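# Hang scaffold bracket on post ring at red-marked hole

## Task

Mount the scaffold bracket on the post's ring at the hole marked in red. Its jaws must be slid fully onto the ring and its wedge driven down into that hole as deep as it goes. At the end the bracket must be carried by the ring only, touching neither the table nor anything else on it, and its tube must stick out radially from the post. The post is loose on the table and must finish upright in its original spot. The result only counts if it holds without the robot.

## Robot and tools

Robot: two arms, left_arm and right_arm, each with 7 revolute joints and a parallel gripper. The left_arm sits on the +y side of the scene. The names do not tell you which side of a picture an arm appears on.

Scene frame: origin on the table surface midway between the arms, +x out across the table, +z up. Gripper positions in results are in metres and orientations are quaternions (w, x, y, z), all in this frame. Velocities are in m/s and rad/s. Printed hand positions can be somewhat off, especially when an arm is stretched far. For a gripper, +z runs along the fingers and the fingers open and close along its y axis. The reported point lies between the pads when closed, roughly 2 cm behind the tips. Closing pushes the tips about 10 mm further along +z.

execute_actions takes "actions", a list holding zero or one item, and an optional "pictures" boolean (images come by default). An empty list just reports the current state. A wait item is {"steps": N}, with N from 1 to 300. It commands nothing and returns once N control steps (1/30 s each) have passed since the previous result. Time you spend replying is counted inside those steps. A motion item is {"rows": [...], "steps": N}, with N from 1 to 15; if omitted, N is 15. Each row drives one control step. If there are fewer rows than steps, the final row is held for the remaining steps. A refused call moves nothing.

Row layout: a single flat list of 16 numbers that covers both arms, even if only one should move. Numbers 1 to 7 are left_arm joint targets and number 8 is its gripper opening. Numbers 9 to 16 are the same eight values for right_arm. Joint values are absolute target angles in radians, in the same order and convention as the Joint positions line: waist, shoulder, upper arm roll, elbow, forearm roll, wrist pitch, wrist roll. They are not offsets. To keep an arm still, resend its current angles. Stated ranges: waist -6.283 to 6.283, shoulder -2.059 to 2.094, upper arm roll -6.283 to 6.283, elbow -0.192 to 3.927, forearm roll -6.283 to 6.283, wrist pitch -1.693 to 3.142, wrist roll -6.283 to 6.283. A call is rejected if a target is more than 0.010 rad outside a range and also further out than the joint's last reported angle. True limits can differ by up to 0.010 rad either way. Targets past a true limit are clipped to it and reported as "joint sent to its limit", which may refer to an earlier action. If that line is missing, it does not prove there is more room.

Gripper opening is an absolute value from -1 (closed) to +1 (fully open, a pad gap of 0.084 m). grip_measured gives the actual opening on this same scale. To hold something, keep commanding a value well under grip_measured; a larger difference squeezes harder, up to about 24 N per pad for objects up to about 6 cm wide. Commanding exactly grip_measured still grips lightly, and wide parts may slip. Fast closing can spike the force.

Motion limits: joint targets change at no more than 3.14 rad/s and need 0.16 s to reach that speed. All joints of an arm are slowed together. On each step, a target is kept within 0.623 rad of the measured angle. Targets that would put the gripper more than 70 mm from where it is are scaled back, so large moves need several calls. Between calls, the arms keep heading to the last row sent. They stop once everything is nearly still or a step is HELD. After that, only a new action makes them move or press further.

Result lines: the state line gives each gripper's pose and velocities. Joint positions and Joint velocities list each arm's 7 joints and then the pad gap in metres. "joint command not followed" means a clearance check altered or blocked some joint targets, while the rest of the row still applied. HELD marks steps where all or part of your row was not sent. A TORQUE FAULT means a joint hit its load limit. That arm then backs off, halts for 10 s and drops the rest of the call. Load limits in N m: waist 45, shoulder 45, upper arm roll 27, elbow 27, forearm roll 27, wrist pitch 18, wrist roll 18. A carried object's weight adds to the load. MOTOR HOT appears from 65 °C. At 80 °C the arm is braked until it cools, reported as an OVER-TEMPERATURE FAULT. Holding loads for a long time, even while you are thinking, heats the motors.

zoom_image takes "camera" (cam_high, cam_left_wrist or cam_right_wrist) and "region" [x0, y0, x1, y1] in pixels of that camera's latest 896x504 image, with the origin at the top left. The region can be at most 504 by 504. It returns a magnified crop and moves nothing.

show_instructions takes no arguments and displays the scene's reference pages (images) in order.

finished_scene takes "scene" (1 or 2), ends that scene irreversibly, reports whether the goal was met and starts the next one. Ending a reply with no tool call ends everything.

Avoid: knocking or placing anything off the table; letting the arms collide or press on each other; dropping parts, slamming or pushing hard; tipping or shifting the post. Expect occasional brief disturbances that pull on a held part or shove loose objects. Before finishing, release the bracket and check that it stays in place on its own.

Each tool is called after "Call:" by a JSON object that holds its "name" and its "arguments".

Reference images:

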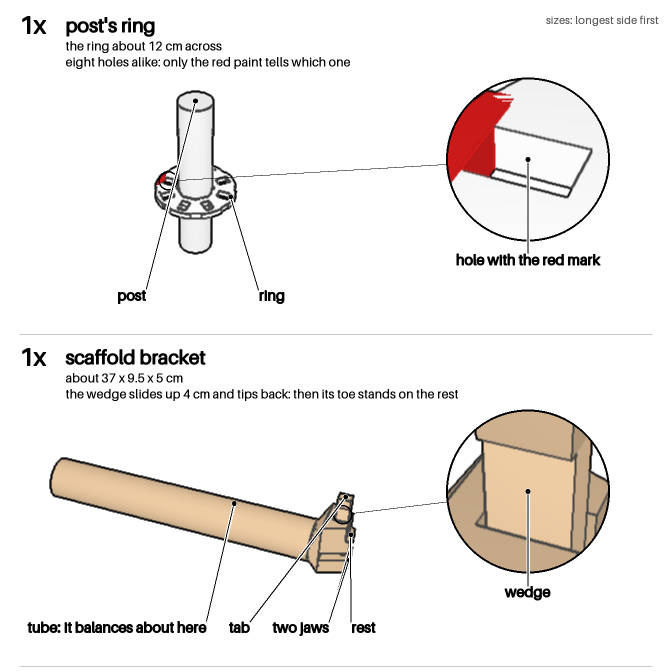

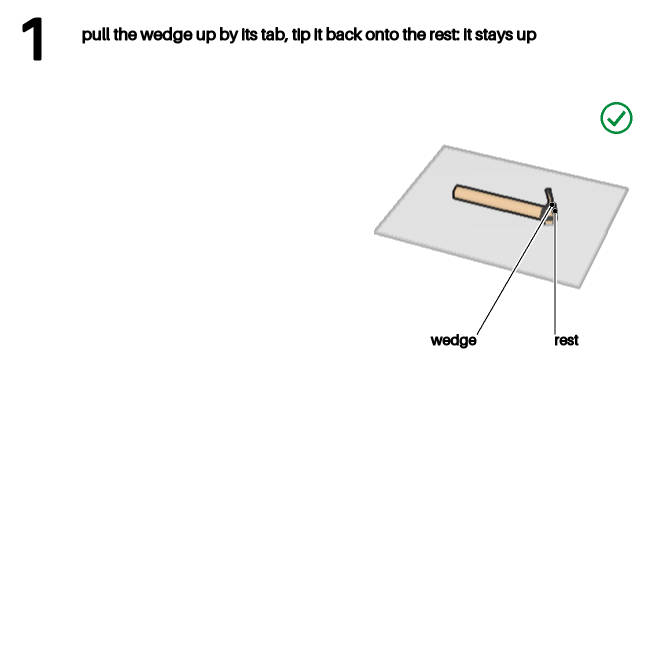

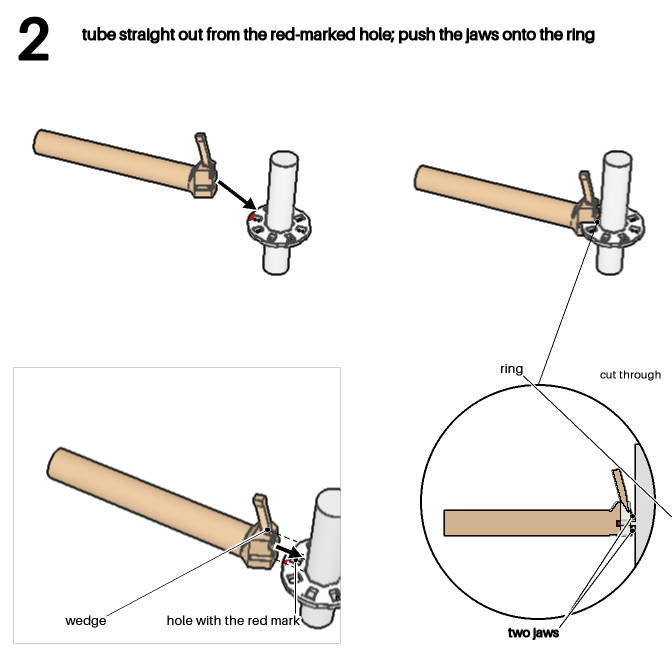

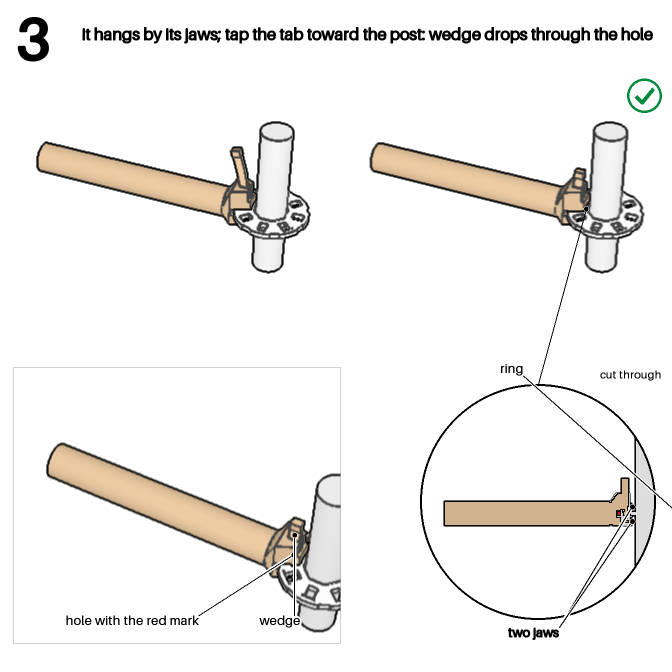

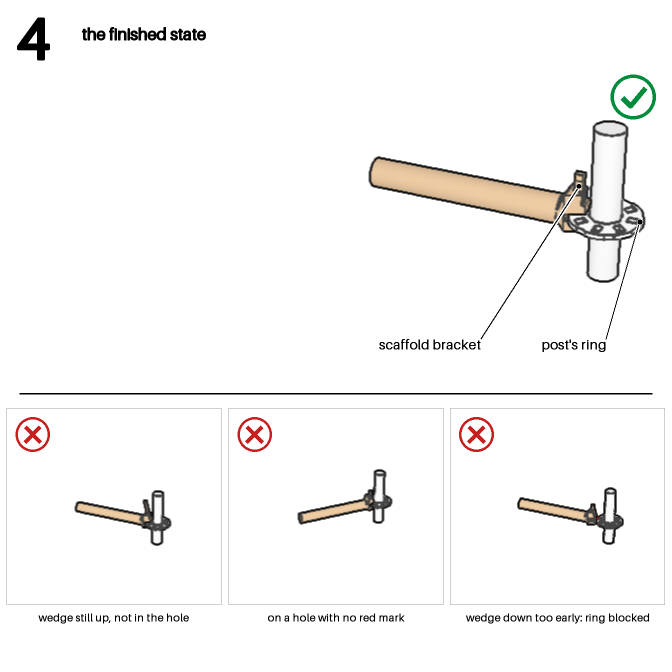

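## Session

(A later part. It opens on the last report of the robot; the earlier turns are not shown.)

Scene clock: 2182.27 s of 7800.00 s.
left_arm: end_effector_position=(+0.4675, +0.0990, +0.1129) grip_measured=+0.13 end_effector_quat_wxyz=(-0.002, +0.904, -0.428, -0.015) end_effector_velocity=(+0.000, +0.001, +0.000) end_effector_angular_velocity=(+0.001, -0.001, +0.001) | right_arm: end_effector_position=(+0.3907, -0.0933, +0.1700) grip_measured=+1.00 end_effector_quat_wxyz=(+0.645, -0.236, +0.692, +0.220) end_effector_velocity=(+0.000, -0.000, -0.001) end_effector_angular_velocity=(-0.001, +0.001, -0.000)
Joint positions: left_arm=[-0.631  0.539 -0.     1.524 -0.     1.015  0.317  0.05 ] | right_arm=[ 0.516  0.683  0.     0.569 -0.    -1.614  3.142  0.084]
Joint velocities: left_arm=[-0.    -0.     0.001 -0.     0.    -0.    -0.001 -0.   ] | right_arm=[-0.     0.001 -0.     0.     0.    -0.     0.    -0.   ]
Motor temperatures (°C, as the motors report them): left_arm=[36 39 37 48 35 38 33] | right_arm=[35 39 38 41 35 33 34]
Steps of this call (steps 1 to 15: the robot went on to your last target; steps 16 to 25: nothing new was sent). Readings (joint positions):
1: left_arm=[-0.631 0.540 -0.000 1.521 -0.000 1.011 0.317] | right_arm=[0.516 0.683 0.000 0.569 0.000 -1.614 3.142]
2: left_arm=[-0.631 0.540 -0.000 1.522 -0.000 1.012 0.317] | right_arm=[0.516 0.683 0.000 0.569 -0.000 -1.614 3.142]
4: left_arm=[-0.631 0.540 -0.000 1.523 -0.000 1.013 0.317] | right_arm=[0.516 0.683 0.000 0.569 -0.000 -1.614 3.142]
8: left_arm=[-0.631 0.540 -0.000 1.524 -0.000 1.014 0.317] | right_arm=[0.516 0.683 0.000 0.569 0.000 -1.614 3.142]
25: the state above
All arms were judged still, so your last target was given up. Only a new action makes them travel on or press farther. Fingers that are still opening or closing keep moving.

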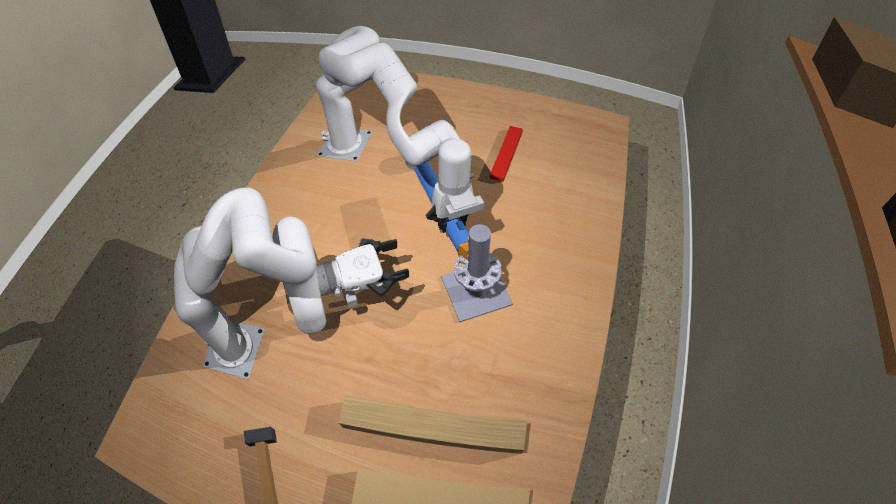

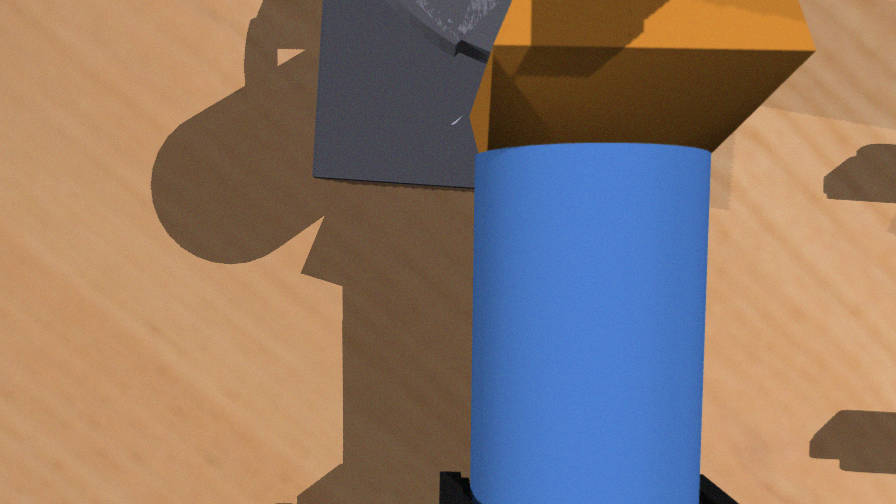

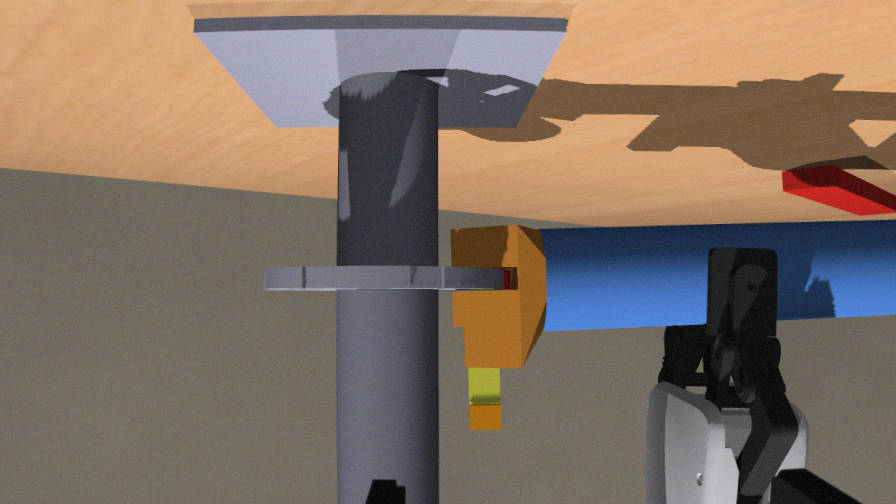

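Call:
{"name": "execute_actions", "arguments": {"actions": [{"rows": [[-0.6313,0.5388,0,1.5243,0,1.0155,0.3171,-1,0.516,0.6832,0,0.5692,0,-1.614,3.1416,1],[-0.6313,0.5385,0,1.5245,0,1.0160,0.3171,-1,0.516,0.6832,0,0.5692,0,-1.614,3.1416,1],[-0.6314,0.5393,0,1.5258,0,1.0165,0.3170,-1,0.516,0.6832,0,0.5692,0,-1.614,3.1416,1],[-0.6316,0.5401,0,1.5270,0,1.0169,0.3168,-1,0.516,0.6832,0,0.5692,0,-1.614,3.1416,1],[-0.6317,0.5409,0,1.5283,0,1.0174,0.3167,-1,0.516,0.6832,0,0.5692,0,-1.614,3.1416,1],[-0.6319,0.5417,0,1.5295,0,1.0178,0.3165,-1,0.516,0.6832,0,0.5692,0,-1.614,3.1416,1],[-0.6320,0.5424,0,1.5308,0,1.0184,0.3164,-1,0.516,0.6832,0,0.5692,0,-1.614,3.1416,1],[-0.6321,0.5432,0,1.5320,0,1.0188,0.3163,-1,0.516,0.6832,0,0.5692,0,-1.614,3.1416,1],[-0.6323,0.5440,0,1.5333,0,1.0193,0.3161,-1,0.516,0.6832,0,0.5692,0,-1.614,3.1416,1],[-0.6324,0.5448,0,1.5345,0,1.0197,0.3160,-1,0.516,0.6832,0,0.5692,0,-1.614,3.1416,1]], "steps": 15}], "pictures": false}}

Call:
{"name": "execute_actions", "arguments": {"actions": [{"steps": 15}]}}

Call:
{"name": "zoom_image", "arguments": {"camera": "cam_right_wrist", "region": [400, 200, 640, 470]}}

Scene clock: 2199.00 s of 7800.00 s.
left_arm: end_effector_position=(+0.4687, +0.0989, +0.1128) grip_measured=+0.13 end_effector_quat_wxyz=(-0.002, +0.904, -0.427, -0.016) end_effector_velocity=(+0.006, -0.000, +0.004) end_effector_angular_velocity=(-0.006, -0.012, +0.006) | right_arm: end_effector_position=(+0.3907, -0.0933, +0.1700) grip_measured=+1.00 end_effector_quat_wxyz=(+0.645, -0.236, +0.692, +0.220) end_effector_velocity=(-0.001, +0.000, -0.001) end_effector_angular_velocity=(-0.002, +0.001, +0.001)
Joint positions: left_arm=[-0.632  0.545  0.001  1.533  0.     1.021  0.316  0.05 ] | right_arm=[ 0.516  0.683 -0.     0.569  0.    -1.614  3.142  0.084]
Joint velocities: left_arm=[ 0.002  0.003  0.003  0.013 -0.    -0.003 -0.002 -0.   ] | right_arm=[ 0.001  0.001  0.    -0.     0.001  0.    -0.001  0.   ]
Motor temperatures (°C, as the motors report them): left_arm=[36 40 37 49 35 38 33] | right_arm=[35 39 38 41 35 33 34]
Steps of this call (steps 1 to 90: nothing new was sent; then 13.23 s passed at rest; steps 91 to 105: all 15 steps of this action). Readings (joint positions):
91: left_arm=[-0.631 0.539 -0.000 1.524 -0.000 1.015 0.317] | right_arm=[0.516 0.683 -0.000 0.569 0.000 -1.614 3.142]
92: left_arm=[-0.631 0.539 -0.000 1.524 -0.000 1.015 0.317] | right_arm=[0.516 0.683 0.000 0.569 0.000 -1.614 3.142]
94: left_arm=[-0.631 0.539 0.000 1.525 0.000 1.016 0.317] | right_arm=[0.516 0.683 0.000 0.569 0.000 -1.614 3.142]
98: left_arm=[-0.632 0.541 0.000 1.528 0.000 1.018 0.317] | right_arm=[0.516 0.683 -0.000 0.569 0.000 -1.614 3.142]
105: the state above

Scene clock: 2199.50 s of 7800.00 s.
left_arm: end_effector_position=(+0.4688, +0.0977, +0.1132) grip_measured=+0.13 end_effector_quat_wxyz=(-0.002, +0.904, -0.428, -0.015) end_effector_velocity=(-0.000, -0.002, +0.001) end_effector_angular_velocity=(-0.003, -0.002, -0.003) | right_arm: end_effector_position=(+0.3907, -0.0933, +0.1700) grip_measured=+1.00 end_effector_quat_wxyz=(+0.645, -0.236, +0.692, +0.220) end_effector_velocity=(+0.000, -0.000, +0.000) end_effector_angular_velocity=(-0.000, -0.000, -0.001)
Joint positions: left_arm=[-0.632  0.545  0.     1.534  0.     1.02   0.316  0.05 ] | right_arm=[ 0.516  0.683  0.     0.569 -0.    -1.614  3.142  0.084]
Joint velocities: left_arm=[-0.001 -0.    -0.003  0.002 -0.    -0.001  0.     0.   ] | right_arm=[-0.001 -0.    -0.001  0.    -0.     0.    -0.    -0.   ]
Motor temperatures (°C, as the motors report them): left_arm=[36 40 37 49 35 38 33] | right_arm=[35 39 38 41 35 33 34]
Steps of this call (steps 1 to 15: the robot went on to your last target). Readings (joint positions):
1: left_arm=[-0.632 0.545 0.001 1.533 0.000 1.021 0.316] | right_arm=[0.516 0.683 -0.000 0.569 0.000 -1.614 3.142]
2: left_arm=[-0.632 0.545 0.001 1.533 0.000 1.021 0.316] | right_arm=[0.516 0.683 -0.000 0.569 -0.000 -1.614 3.142]
4: left_arm=[-0.632 0.545 0.001 1.534 0.000 1.020 0.316] | right_arm=[0.516 0.683 -0.000 0.569 -0.000 -1.614 3.142]
8: left_arm=[-0.632 0.545 0.001 1.534 0.000 1.020 0.316] | right_arm=[0.516 0.683 0.000 0.569 -0.000 -1.614 3.142]
15: the state above
All arms were judged still, so your last target was given up. Only a new action makes them travel on or press farther. Fingers that are still opening or closing keep moving.

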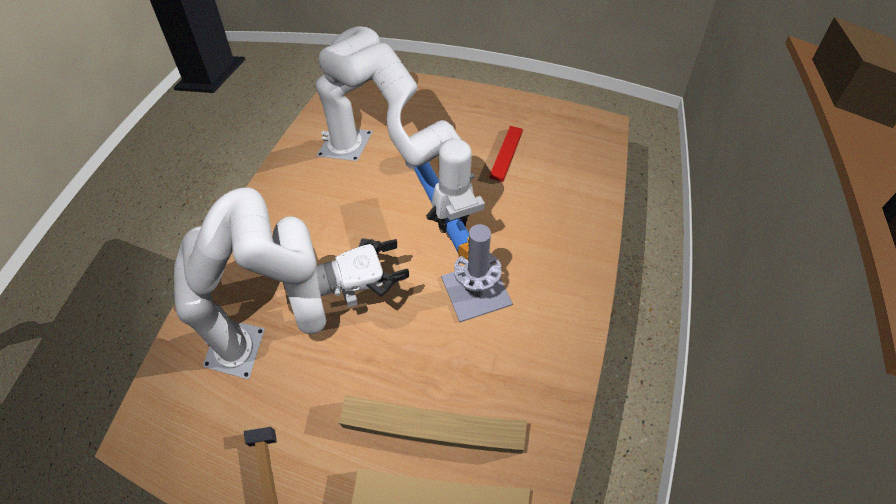

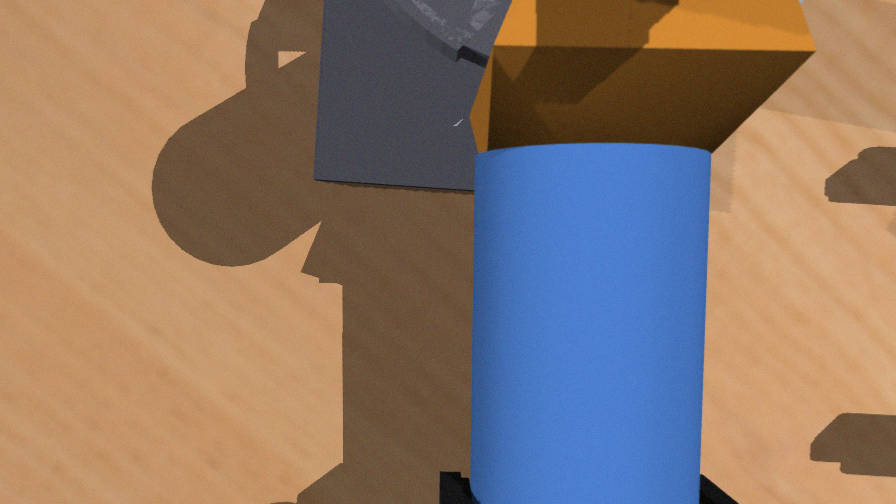

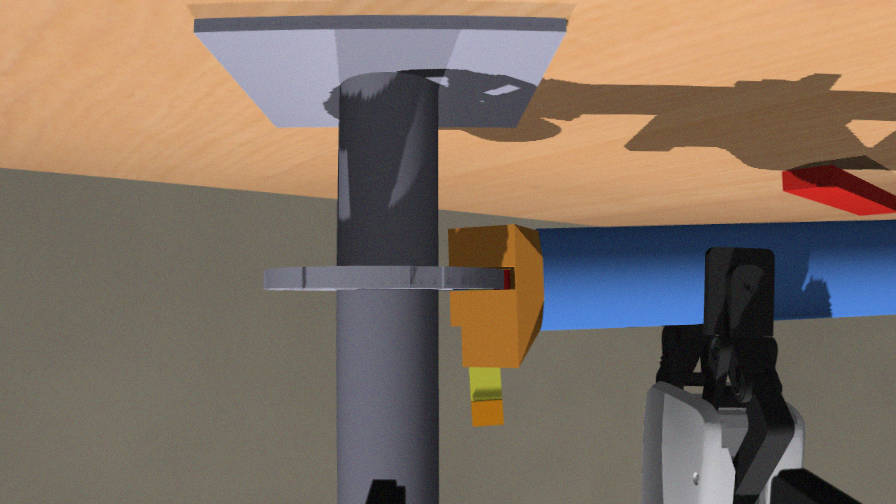

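Region (400, 200, 640, 470) of cam_right_wrist's 896x504 image, scaled by 1.867, with more detail than that image has.

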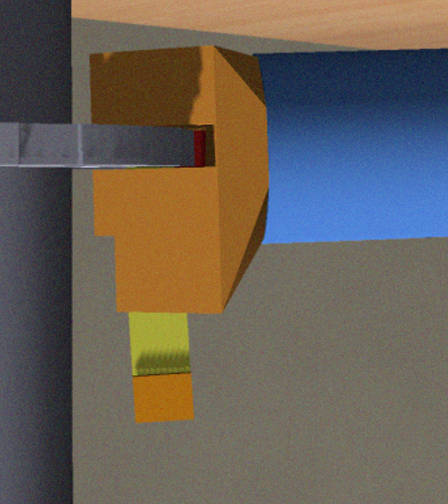

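Call:
{"name": "execute_actions", "arguments": {"actions": [{"rows": [[-0.6325,0.5453,0,1.5353,0,1.0200,0.3159,-1,0.516,0.6832,0,0.5692,0,-1.614,3.1416,1],[-0.6326,0.5459,0,1.5362,0,1.0203,0.3158,-1,0.516,0.6832,0,0.5692,0,-1.614,3.1416,1],[-0.6327,0.5464,0,1.5370,0,1.0206,0.3157,-1,0.516,0.6832,0,0.5692,0,-1.614,3.1416,1]], "steps": 12}], "pictures": false}}

Call:
{"name": "execute_actions", "arguments": {"actions": [{"rows": [[-0.6327,0.5453,0,1.5340,0,1.0167,0.3157,-1,0.516,0.6832,0,0.5692,0,-1.614,3.1416,1],[-0.6327,0.5443,0,1.5309,0,1.0127,0.3157,-1,0.516,0.6832,0,0.5692,0,-1.614,3.1416,1],[-0.6327,0.5432,0,1.5279,0,1.0088,0.3157,-1,0.516,0.6832,0,0.5692,0,-1.614,3.1416,1],[-0.6327,0.5421,0,1.5248,0,1.0048,0.3157,-1,0.516,0.6832,0,0.5692,0,-1.614,3.1416,1],[-0.6327,0.5410,0,1.5218,0,1.0009,0.3157,-1,0.516,0.6832,0,0.5692,0,-1.614,3.1416,1],[-0.6327,0.5400,0,1.5187,0,0.9969,0.3157,-1,0.516,0.6832,0,0.5692,0,-1.614,3.1416,1],[-0.6327,0.5389,0,1.5157,0,0.9930,0.3157,-1,0.516,0.6832,0,0.5692,0,-1.614,3.1416,1],[-0.6327,0.5378,0,1.5126,0,0.9890,0.3157,-1,0.516,0.6832,0,0.5692,0,-1.614,3.1416,1],[-0.6327,0.5368,0,1.5096,0,0.9851,0.3157,-1,0.516,0.6832,0,0.5692,0,-1.614,3.1416,1],[-0.6327,0.5357,0,1.5065,0,0.9811,0.3157,-1,0.516,0.6832,0,0.5692,0,-1.614,3.1416,1],[-0.6327,0.5346,0,1.5035,0,0.9772,0.3157,-1,0.516,0.6832,0,0.5692,0,-1.614,3.1416,1],[-0.6327,0.5335,0,1.5004,0,0.9732,0.3157,-1,0.516,0.6832,0,0.5692,0,-1.614,3.1416,1],[-0.6327,0.5325,0,1.4974,0,0.9693,0.3157,-1,0.516,0.6832,0,0.5692,0,-1.614,3.1416,1],[-0.6327,0.5314,0,1.4943,0,0.9653,0.3157,-1,0.516,0.6832,0,0.5692,0,-1.614,3.1416,1]], "steps": 15}], "pictures": false}}

Call:
{"name": "execute_actions", "arguments": {"actions": [{"steps": 20}]}}

Call:
{"name": "zoom_image", "arguments": {"camera": "cam_right_wrist", "region": [400, 200, 640, 470]}}

Scene clock: 2229.03 s of 7800.00 s.
left_arm: end_effector_position=(+0.4692, +0.0972, +0.1134) grip_measured=+0.13 end_effector_quat_wxyz=(-0.002, +0.904, -0.428, -0.015) end_effector_velocity=(-0.000, +0.000, -0.000) end_effector_angular_velocity=(+0.001, +0.000, +0.000) | right_arm: end_effector_position=(+0.3907, -0.0933, +0.1700) grip_measured=+1.00 end_effector_quat_wxyz=(+0.645, -0.236, +0.692, +0.220) end_effector_velocity=(+0.000, -0.000, +0.000) end_effector_angular_velocity=(+0.001, +0.001, +0.001)
Joint positions: left_arm=[-0.633  0.546  0.     1.537  0.     1.021  0.316  0.05 ] | right_arm=[ 0.516  0.683  0.     0.569  0.    -1.614  3.142  0.084]
Joint velocities: left_arm=[-0.     0.001  0.     0.     0.     0.    -0.    -0.   ] | right_arm=[-0.001 -0.001  0.    -0.    -0.002 -0.     0.001 -0.   ]
Motor temperatures (°C, as the motors report them): left_arm=[36 40 37 51 35 38 33] | right_arm=[35 39 38 41 35 33 34]
Steps of this call (steps 1 to 90: nothing new was sent; then 26.13 s passed at rest; steps 91 to 102: all 12 steps of this action). Readings (joint positions):
91: left_arm=[-0.632 0.545 0.000 1.535 -0.000 1.020 0.316] | right_arm=[0.516 0.683 -0.000 0.569 -0.000 -1.614 3.142]
92: left_arm=[-0.632 0.545 0.000 1.535 0.000 1.020 0.316] | right_arm=[0.516 0.683 -0.000 0.569 0.000 -1.614 3.142]
94: left_arm=[-0.633 0.546 0.000 1.536 0.000 1.020 0.316] | right_arm=[0.516 0.683 0.000 0.569 -0.000 -1.614 3.142]
98: left_arm=[-0.633 0.546 0.000 1.537 0.000 1.021 0.316] | right_arm=[0.516 0.683 0.000 0.569 -0.000 -1.614 3.142]
102: the state above

Scene clock: 2229.53 s of 7800.00 s.
left_arm: end_effector_position=(+0.4692, +0.0973, +0.1104) grip_measured=+0.13 end_effector_quat_wxyz=(-0.001, +0.904, -0.428, -0.003) end_effector_velocity=(+0.001, +0.001, -0.001) end_effector_angular_velocity=(-0.030, -0.048, +0.000) | right_arm: end_effector_position=(+0.3907, -0.0933, +0.1700) grip_measured=+1.00 end_effector_quat_wxyz=(+0.645, -0.236, +0.692, +0.220) end_effector_velocity=(-0.000, +0.000, -0.000) end_effector_angular_velocity=(-0.001, +0.000, +0.001)
Joint positions: left_arm=[-0.633  0.533  0.     1.501  0.     0.975  0.316  0.05 ] | right_arm=[ 0.516  0.683 -0.     0.569  0.    -1.614  3.142  0.084]
Joint velocities: left_arm=[ 0.001 -0.039  0.001 -0.077 -0.    -0.096  0.002  0.   ] | right_arm=[ 0.     0.001  0.    -0.    -0.001 -0.    -0.001  0.   ]
Motor temperatures (°C, as the motors report them): left_arm=[36 40 37 51 35 38 33] | right_arm=[35 39 38 41 35 33 34]
Steps of this call (steps 1 to 15: all 15 steps of this action). Readings (joint positions):
1: left_arm=[-0.633 0.546 0.000 1.537 0.000 1.021 0.316] | right_arm=[0.516 0.683 0.000 0.569 0.000 -1.614 3.142]
2: left_arm=[-0.633 0.546 0.000 1.536 0.000 1.020 0.316] | right_arm=[0.516 0.683 0.000 0.569 0.000 -1.614 3.142]
4: left_arm=[-0.633 0.545 0.000 1.532 0.000 1.015 0.316] | right_arm=[0.516 0.683 0.000 0.569 0.000 -1.614 3.142]
8: left_arm=[-0.633 0.541 0.000 1.522 0.000 1.001 0.316] | right_arm=[0.516 0.683 -0.000 0.569 0.000 -1.614 3.142]
15: the state above

Scene clock: 2230.20 s of 7800.00 s.
left_arm: end_effector_position=(+0.4693, +0.0972, +0.1100) grip_measured=+0.13 end_effector_quat_wxyz=(-0.000, +0.904, -0.428, -0.001) end_effector_velocity=(-0.000, +0.000, -0.001) end_effector_angular_velocity=(+0.000, +0.001, -0.000) | right_arm: end_effector_position=(+0.3907, -0.0933, +0.1700) grip_measured=+1.00 end_effector_quat_wxyz=(+0.645, -0.236, +0.692, +0.220) end_effector_velocity=(-0.000, +0.000, +0.000) end_effector_angular_velocity=(+0.000, -0.001, +0.001)
Joint positions: left_arm=[-0.633  0.53   0.     1.494  0.     0.966  0.316  0.05 ] | right_arm=[ 0.516  0.683  0.     0.569 -0.    -1.614  3.142  0.084]
Joint velocities: left_arm=[ 0.001  0.001 -0.001 -0.001  0.    -0.001  0.     0.   ] | right_arm=[ 0.001 -0.    -0.     0.    -0.001  0.    -0.    -0.   ]
Motor temperatures (°C, as the motors report them): left_arm=[36 40 37 51 35 38 33] | right_arm=[35 39 38 41 35 33 34]
Steps of this call (steps 1 to 15: the robot went on to your last target; steps 16 to 20: nothing new was sent). Readings (joint positions):
1: left_arm=[-0.633 0.532 0.000 1.499 0.000 0.973 0.316] | right_arm=[0.516 0.683 0.000 0.569 0.000 -1.614 3.142]
2: left_arm=[-0.633 0.531 0.000 1.497 0.000 0.971 0.316] | right_arm=[0.516 0.683 -0.000 0.569 0.000 -1.614 3.142]
4: left_arm=[-0.633 0.530 0.000 1.496 0.000 0.969 0.316] | right_arm=[0.516 0.683 -0.000 0.569 -0.000 -1.614 3.142]
8: left_arm=[-0.633 0.530 0.000 1.495 0.000 0.967 0.316] | right_arm=[0.516 0.683 -0.000 0.569 -0.000 -1.614 3.142]
20: the state above
All arms were judged still, so your last target was given up. Only a new action makes them travel on or press farther. Fingers that are still opening or closing keep moving.

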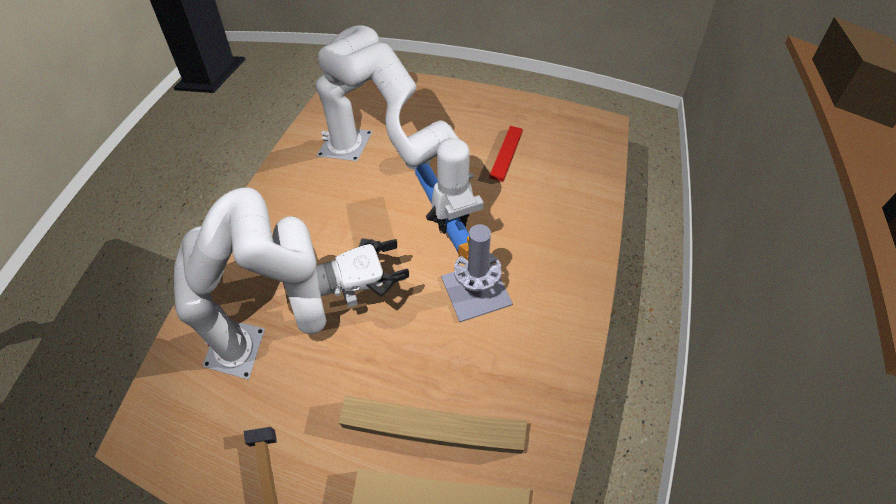

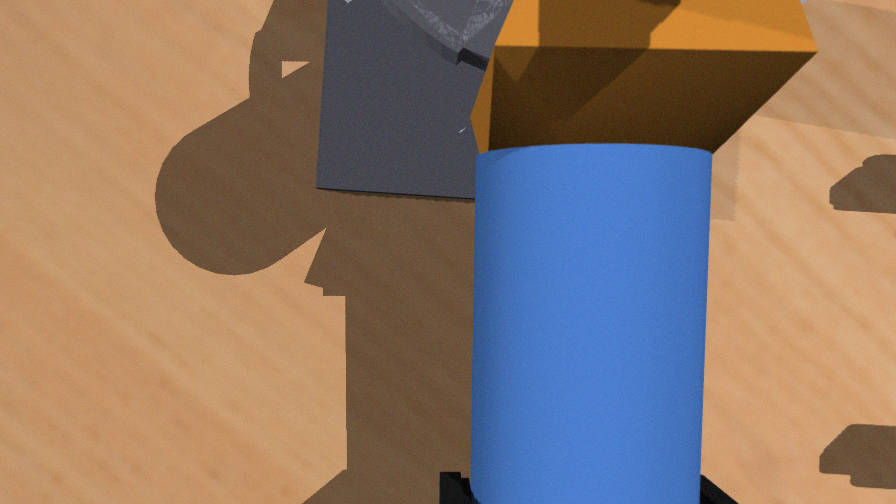

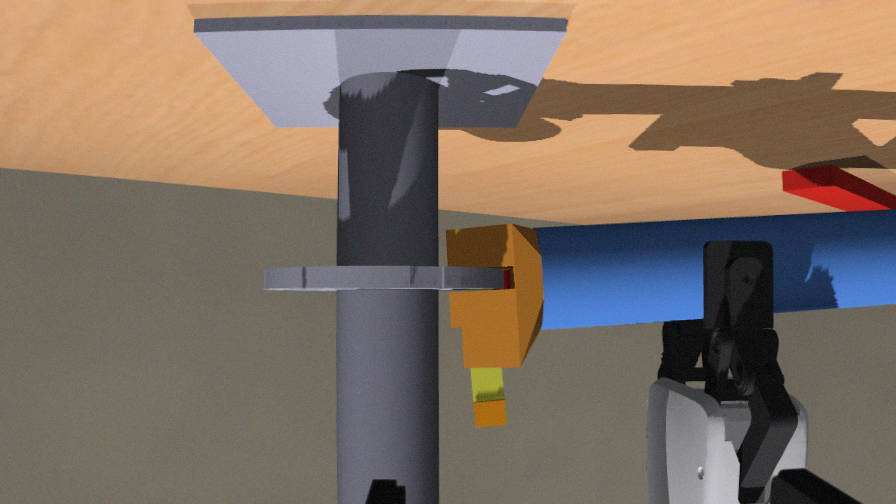

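Region (400, 200, 640, 470) of cam_right_wrist's 896x504 image, scaled by 1.867, with more detail than that image has.

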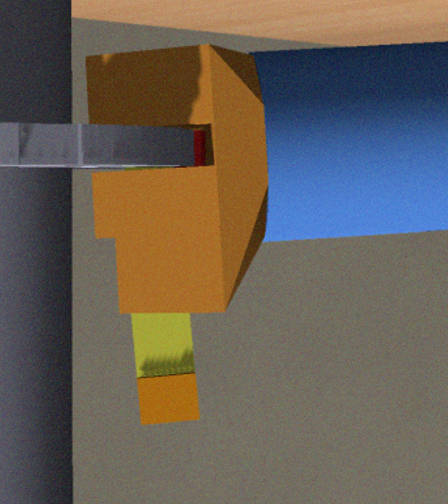

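Call:
{"name": "execute_actions", "arguments": {"actions": [{"rows": [[-0.6327,0.5306,0,1.4945,0,0.9657,0.3157,-0.6,0.516,0.6832,0,0.5692,0,-1.614,3.1416,1],[-0.6327,0.5306,0,1.4945,0,0.9657,0.3157,-0.3,0.516,0.6832,0,0.5692,0,-1.614,3.1416,1],[-0.6327,0.5306,0,1.4945,0,0.9657,0.3157,-0.1,0.516,0.6832,0,0.5692,0,-1.614,3.1416,1],[-0.6327,0.5306,0,1.4945,0,0.9657,0.3157,0.0,0.516,0.6832,0,0.5692,0,-1.614,3.1416,1],[-0.6327,0.5306,0,1.4945,0,0.9657,0.3157,0.06,0.516,0.6832,0,0.5692,0,-1.614,3.1416,1],[-0.6327,0.5306,0,1.4945,0,0.9657,0.3157,0.10,0.516,0.6832,0,0.5692,0,-1.614,3.1416,1],[-0.6327,0.5306,0,1.4945,0,0.9657,0.3157,0.13,0.516,0.6832,0,0.5692,0,-1.614,3.1416,1],[-0.6327,0.5306,0,1.4945,0,0.9657,0.3157,0.15,0.516,0.6832,0,0.5692,0,-1.614,3.1416,1],[-0.6327,0.5306,0,1.4945,0,0.9657,0.3157,0.17,0.516,0.6832,0,0.5692,0,-1.614,3.1416,1],[-0.6327,0.5306,0,1.4945,0,0.9657,0.3157,0.20,0.516,0.6832,0,0.5692,0,-1.614,3.1416,1],[-0.6327,0.5306,0,1.4945,0,0.9657,0.3157,0.25,0.516,0.6832,0,0.5692,0,-1.614,3.1416,1],[-0.6327,0.5306,0,1.4945,0,0.9657,0.3157,0.32,0.516,0.6832,0,0.5692,0,-1.614,3.1416,1],[-0.6327,0.5306,0,1.4945,0,0.9657,0.3157,0.40,0.516,0.6832,0,0.5692,0,-1.614,3.1416,1],[-0.6327,0.5306,0,1.4945,0,0.9657,0.3157,0.5,0.516,0.6832,0,0.5692,0,-1.614,3.1416,1]], "steps": 15}], "pictures": false}}

Call:
{"name": "execute_actions", "arguments": {"actions": [{"rows": [[-0.6327,0.5270,0,1.4975,0,0.9720,0.3157,0.5,0.516,0.6832,0,0.5692,0,-1.614,3.1416,1],[-0.6327,0.5195,0,1.5045,0,0.9860,0.3157,0.5,0.516,0.6832,0,0.5692,0,-1.614,3.1416,1],[-0.6327,0.5095,0,1.5145,0,1.0055,0.3157,0.5,0.516,0.6832,0,0.5692,0,-1.614,3.1416,1],[-0.6327,0.4985,0,1.5260,0,1.0278,0.3157,0.5,0.516,0.6832,0,0.5692,0,-1.614,3.1416,1],[-0.6327,0.4875,0,1.5380,0,1.0505,0.3157,0.5,0.516,0.6832,0,0.5692,0,-1.614,3.1416,1],[-0.6327,0.4770,0,1.5495,0,1.0725,0.3157,0.5,0.516,0.6832,0,0.5692,0,-1.614,3.1416,1],[-0.6327,0.4685,0,1.5592,0,1.0907,0.3157,0.5,0.516,0.6832,0,0.5692,0,-1.614,3.1416,1],[-0.6326,0.4635,0,1.5652,0,1.1017,0.3158,0.5,0.516,0.6832,0,0.5692,0,-1.614,3.1416,1],[-0.6326,0.4618,0,1.5672,0,1.1054,0.3158,0.5,0.516,0.6832,0,0.5692,0,-1.614,3.1416,1],[-0.6326,0.4618,0,1.5672,0,1.1054,0.3158,0.5,0.516,0.6832,0,0.5692,0,-1.614,3.1416,1],[-0.6326,0.4618,0,1.5672,0,1.1054,0.3158,0.3,0.516,0.6832,0,0.5692,0,-1.614,3.1416,1],[-0.6326,0.4618,0,1.5672,0,1.1054,0.3158,0.0,0.516,0.6832,0,0.5692,0,-1.614,3.1416,1],[-0.6326,0.4618,0,1.5672,0,1.1054,0.3158,-0.3,0.516,0.6832,0,0.5692,0,-1.614,3.1416,1],[-0.6326,0.4618,0,1.5672,0,1.1054,0.3158,-0.6,0.516,0.6832,0,0.5692,0,-1.614,3.1416,1],[-0.6326,0.4618,0,1.5672,0,1.1054,0.3158,-1,0.516,0.6832,0,0.5692,0,-1.614,3.1416,1]], "steps": 15}]}}

Call:
{"name": "zoom_image", "arguments": {"camera": "cam_right_wrist", "region": [400, 200, 640, 470]}}

Scene clock: 2254.27 s of 7800.00 s.
left_arm: end_effector_position=(+0.4699, +0.0956, +0.1096) grip_measured=+0.49 end_effector_quat_wxyz=(+0.000, +0.904, -0.428, +0.001) end_effector_velocity=(-0.000, +0.012, +0.002) end_effector_angular_velocity=(+0.016, +0.013, +0.014) | right_arm: end_effector_position=(+0.3907, -0.0933, +0.1700) grip_measured=+1.00 end_effector_quat_wxyz=(+0.645, -0.236, +0.692, +0.220) end_effector_velocity=(-0.000, +0.000, -0.001) end_effector_angular_velocity=(-0.001, +0.000, +0.001)
Joint positions: left_arm=[-0.633  0.532 -0.001  1.496 -0.     0.962  0.316  0.065] | right_arm=[ 0.516  0.683 -0.     0.569  0.    -1.614  3.142  0.084]
Joint velocities: left_arm=[ 0.006 -0.011  0.011 -0.008  0.001  0.023  0.001  0.012] | right_arm=[-0.     0.001  0.     0.    -0.001  0.    -0.001 -0.   ]
Motor temperatures (°C, as the motors report them): left_arm=[36 39 37 50 35 40 33] | right_arm=[35 39 38 41 35 33 34]
Steps of this call (steps 1 to 90: nothing new was sent; then 20.57 s passed at rest; steps 91 to 105: all 15 steps of this action). Readings (joint positions):
91: left_arm=[-0.633 0.531 0.000 1.494 0.000 0.966 0.316] | right_arm=[0.516 0.683 0.000 0.569 -0.000 -1.614 3.142]
92: left_arm=[-0.633 0.531 0.000 1.494 0.000 0.966 0.316] | right_arm=[0.516 0.683 0.000 0.569 0.000 -1.614 3.142]
94: left_arm=[-0.633 0.531 0.000 1.494 -0.000 0.966 0.316] | right_arm=[0.516 0.683 -0.000 0.569 0.000 -1.614 3.142]
98: left_arm=[-0.633 0.532 -0.000 1.494 -0.000 0.965 0.316] | right_arm=[0.516 0.683 -0.000 0.569 -0.000 -1.614 3.142]
105: the state above

Scene clock: 2254.77 s of 7800.00 s.
left_arm: end_effector_position=(+0.4694, +0.0970, +0.1687) grip_measured=-0.20 end_effector_quat_wxyz=(+0.000, +0.904, -0.428, +0.000) end_effector_velocity=(-0.018, +0.012, -0.020) end_effector_angular_velocity=(+0.049, +0.075, +0.000) | right_arm: end_effector_position=(+0.3907, -0.0933, +0.1700) grip_measured=+1.00 end_effector_quat_wxyz=(+0.645, -0.236, +0.692, +0.220) end_effector_velocity=(+0.000, -0.000, +0.000) end_effector_angular_velocity=(-0.001, -0.001, -0.001)
Joint positions: left_arm=[-0.633  0.463 -0.     1.565 -0.     1.101  0.316  0.036] | right_arm=[ 0.516  0.683  0.     0.569  0.    -1.614  3.142  0.084]
Joint velocities: left_arm=[ 0.     0.014  0.001 -0.019  0.     0.057  0.    -0.2  ] | right_arm=[-0.001 -0.001  0.    -0.     0.    -0.    -0.002  0.   ]
Motor temperatures (°C, as the motors report them): left_arm=[36 39 37 50 35 40 33] | right_arm=[35 39 38 41 35 33 34]
Steps of this call (steps 1 to 15: all 15 steps of this action). Readings (joint positions):
1: left_arm=[-0.633 0.532 -0.000 1.496 -0.000 0.963 0.316] | right_arm=[0.516 0.683 0.000 0.569 0.000 -1.614 3.142]
2: left_arm=[-0.633 0.531 -0.000 1.496 -0.000 0.965 0.316] | right_arm=[0.516 0.683 -0.000 0.569 -0.000 -1.614 3.142]
4: left_arm=[-0.633 0.525 -0.000 1.500 -0.000 0.980 0.316] | right_arm=[0.516 0.683 0.000 0.569 -0.000 -1.614 3.142]
8: left_arm=[-0.633 0.492 -0.000 1.535 -0.000 1.044 0.316] | right_arm=[0.516 0.683 -0.000 0.569 -0.000 -1.614 3.142]
15: the state above

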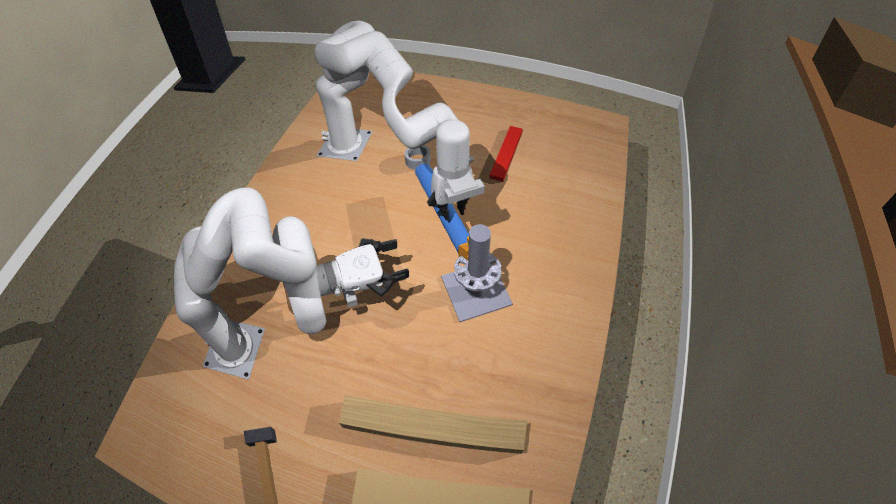

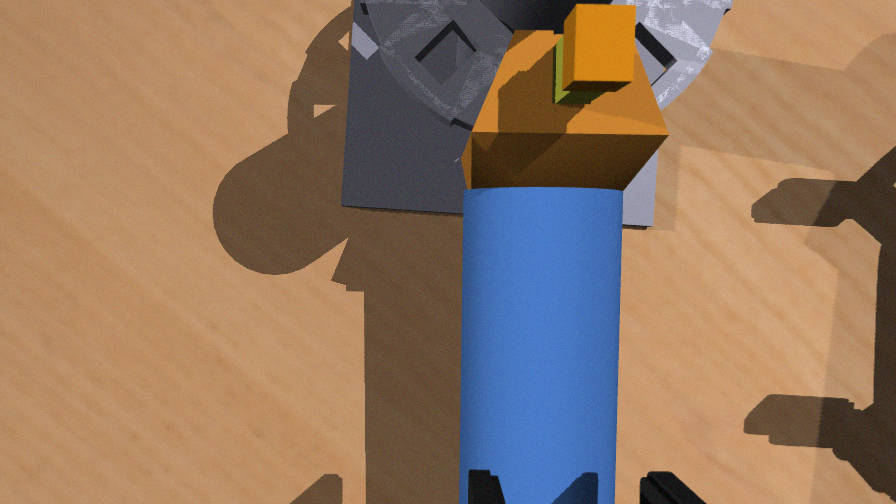

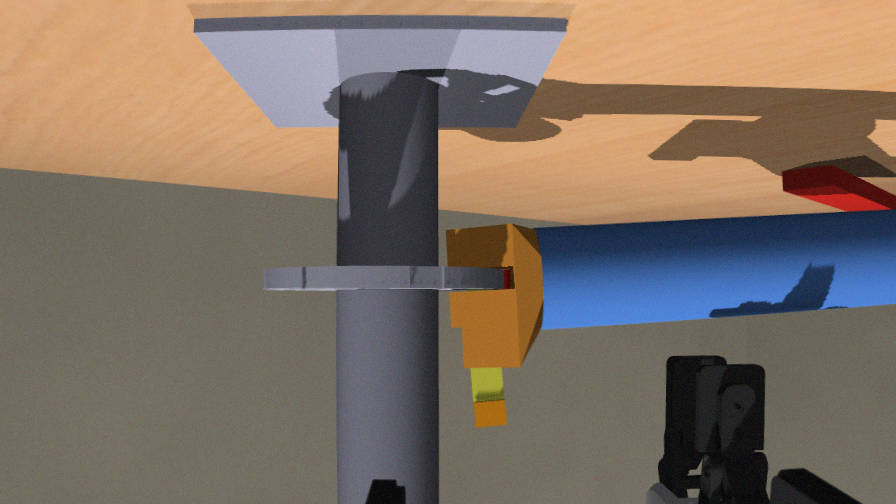

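Region (400, 200, 640, 470) of cam_right_wrist's 896x504 image, scaled by 1.867, with more detail than that image has.

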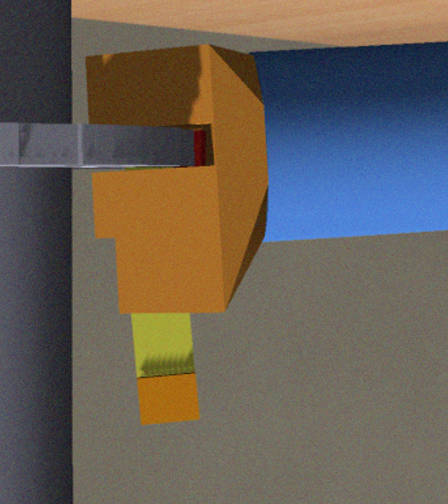

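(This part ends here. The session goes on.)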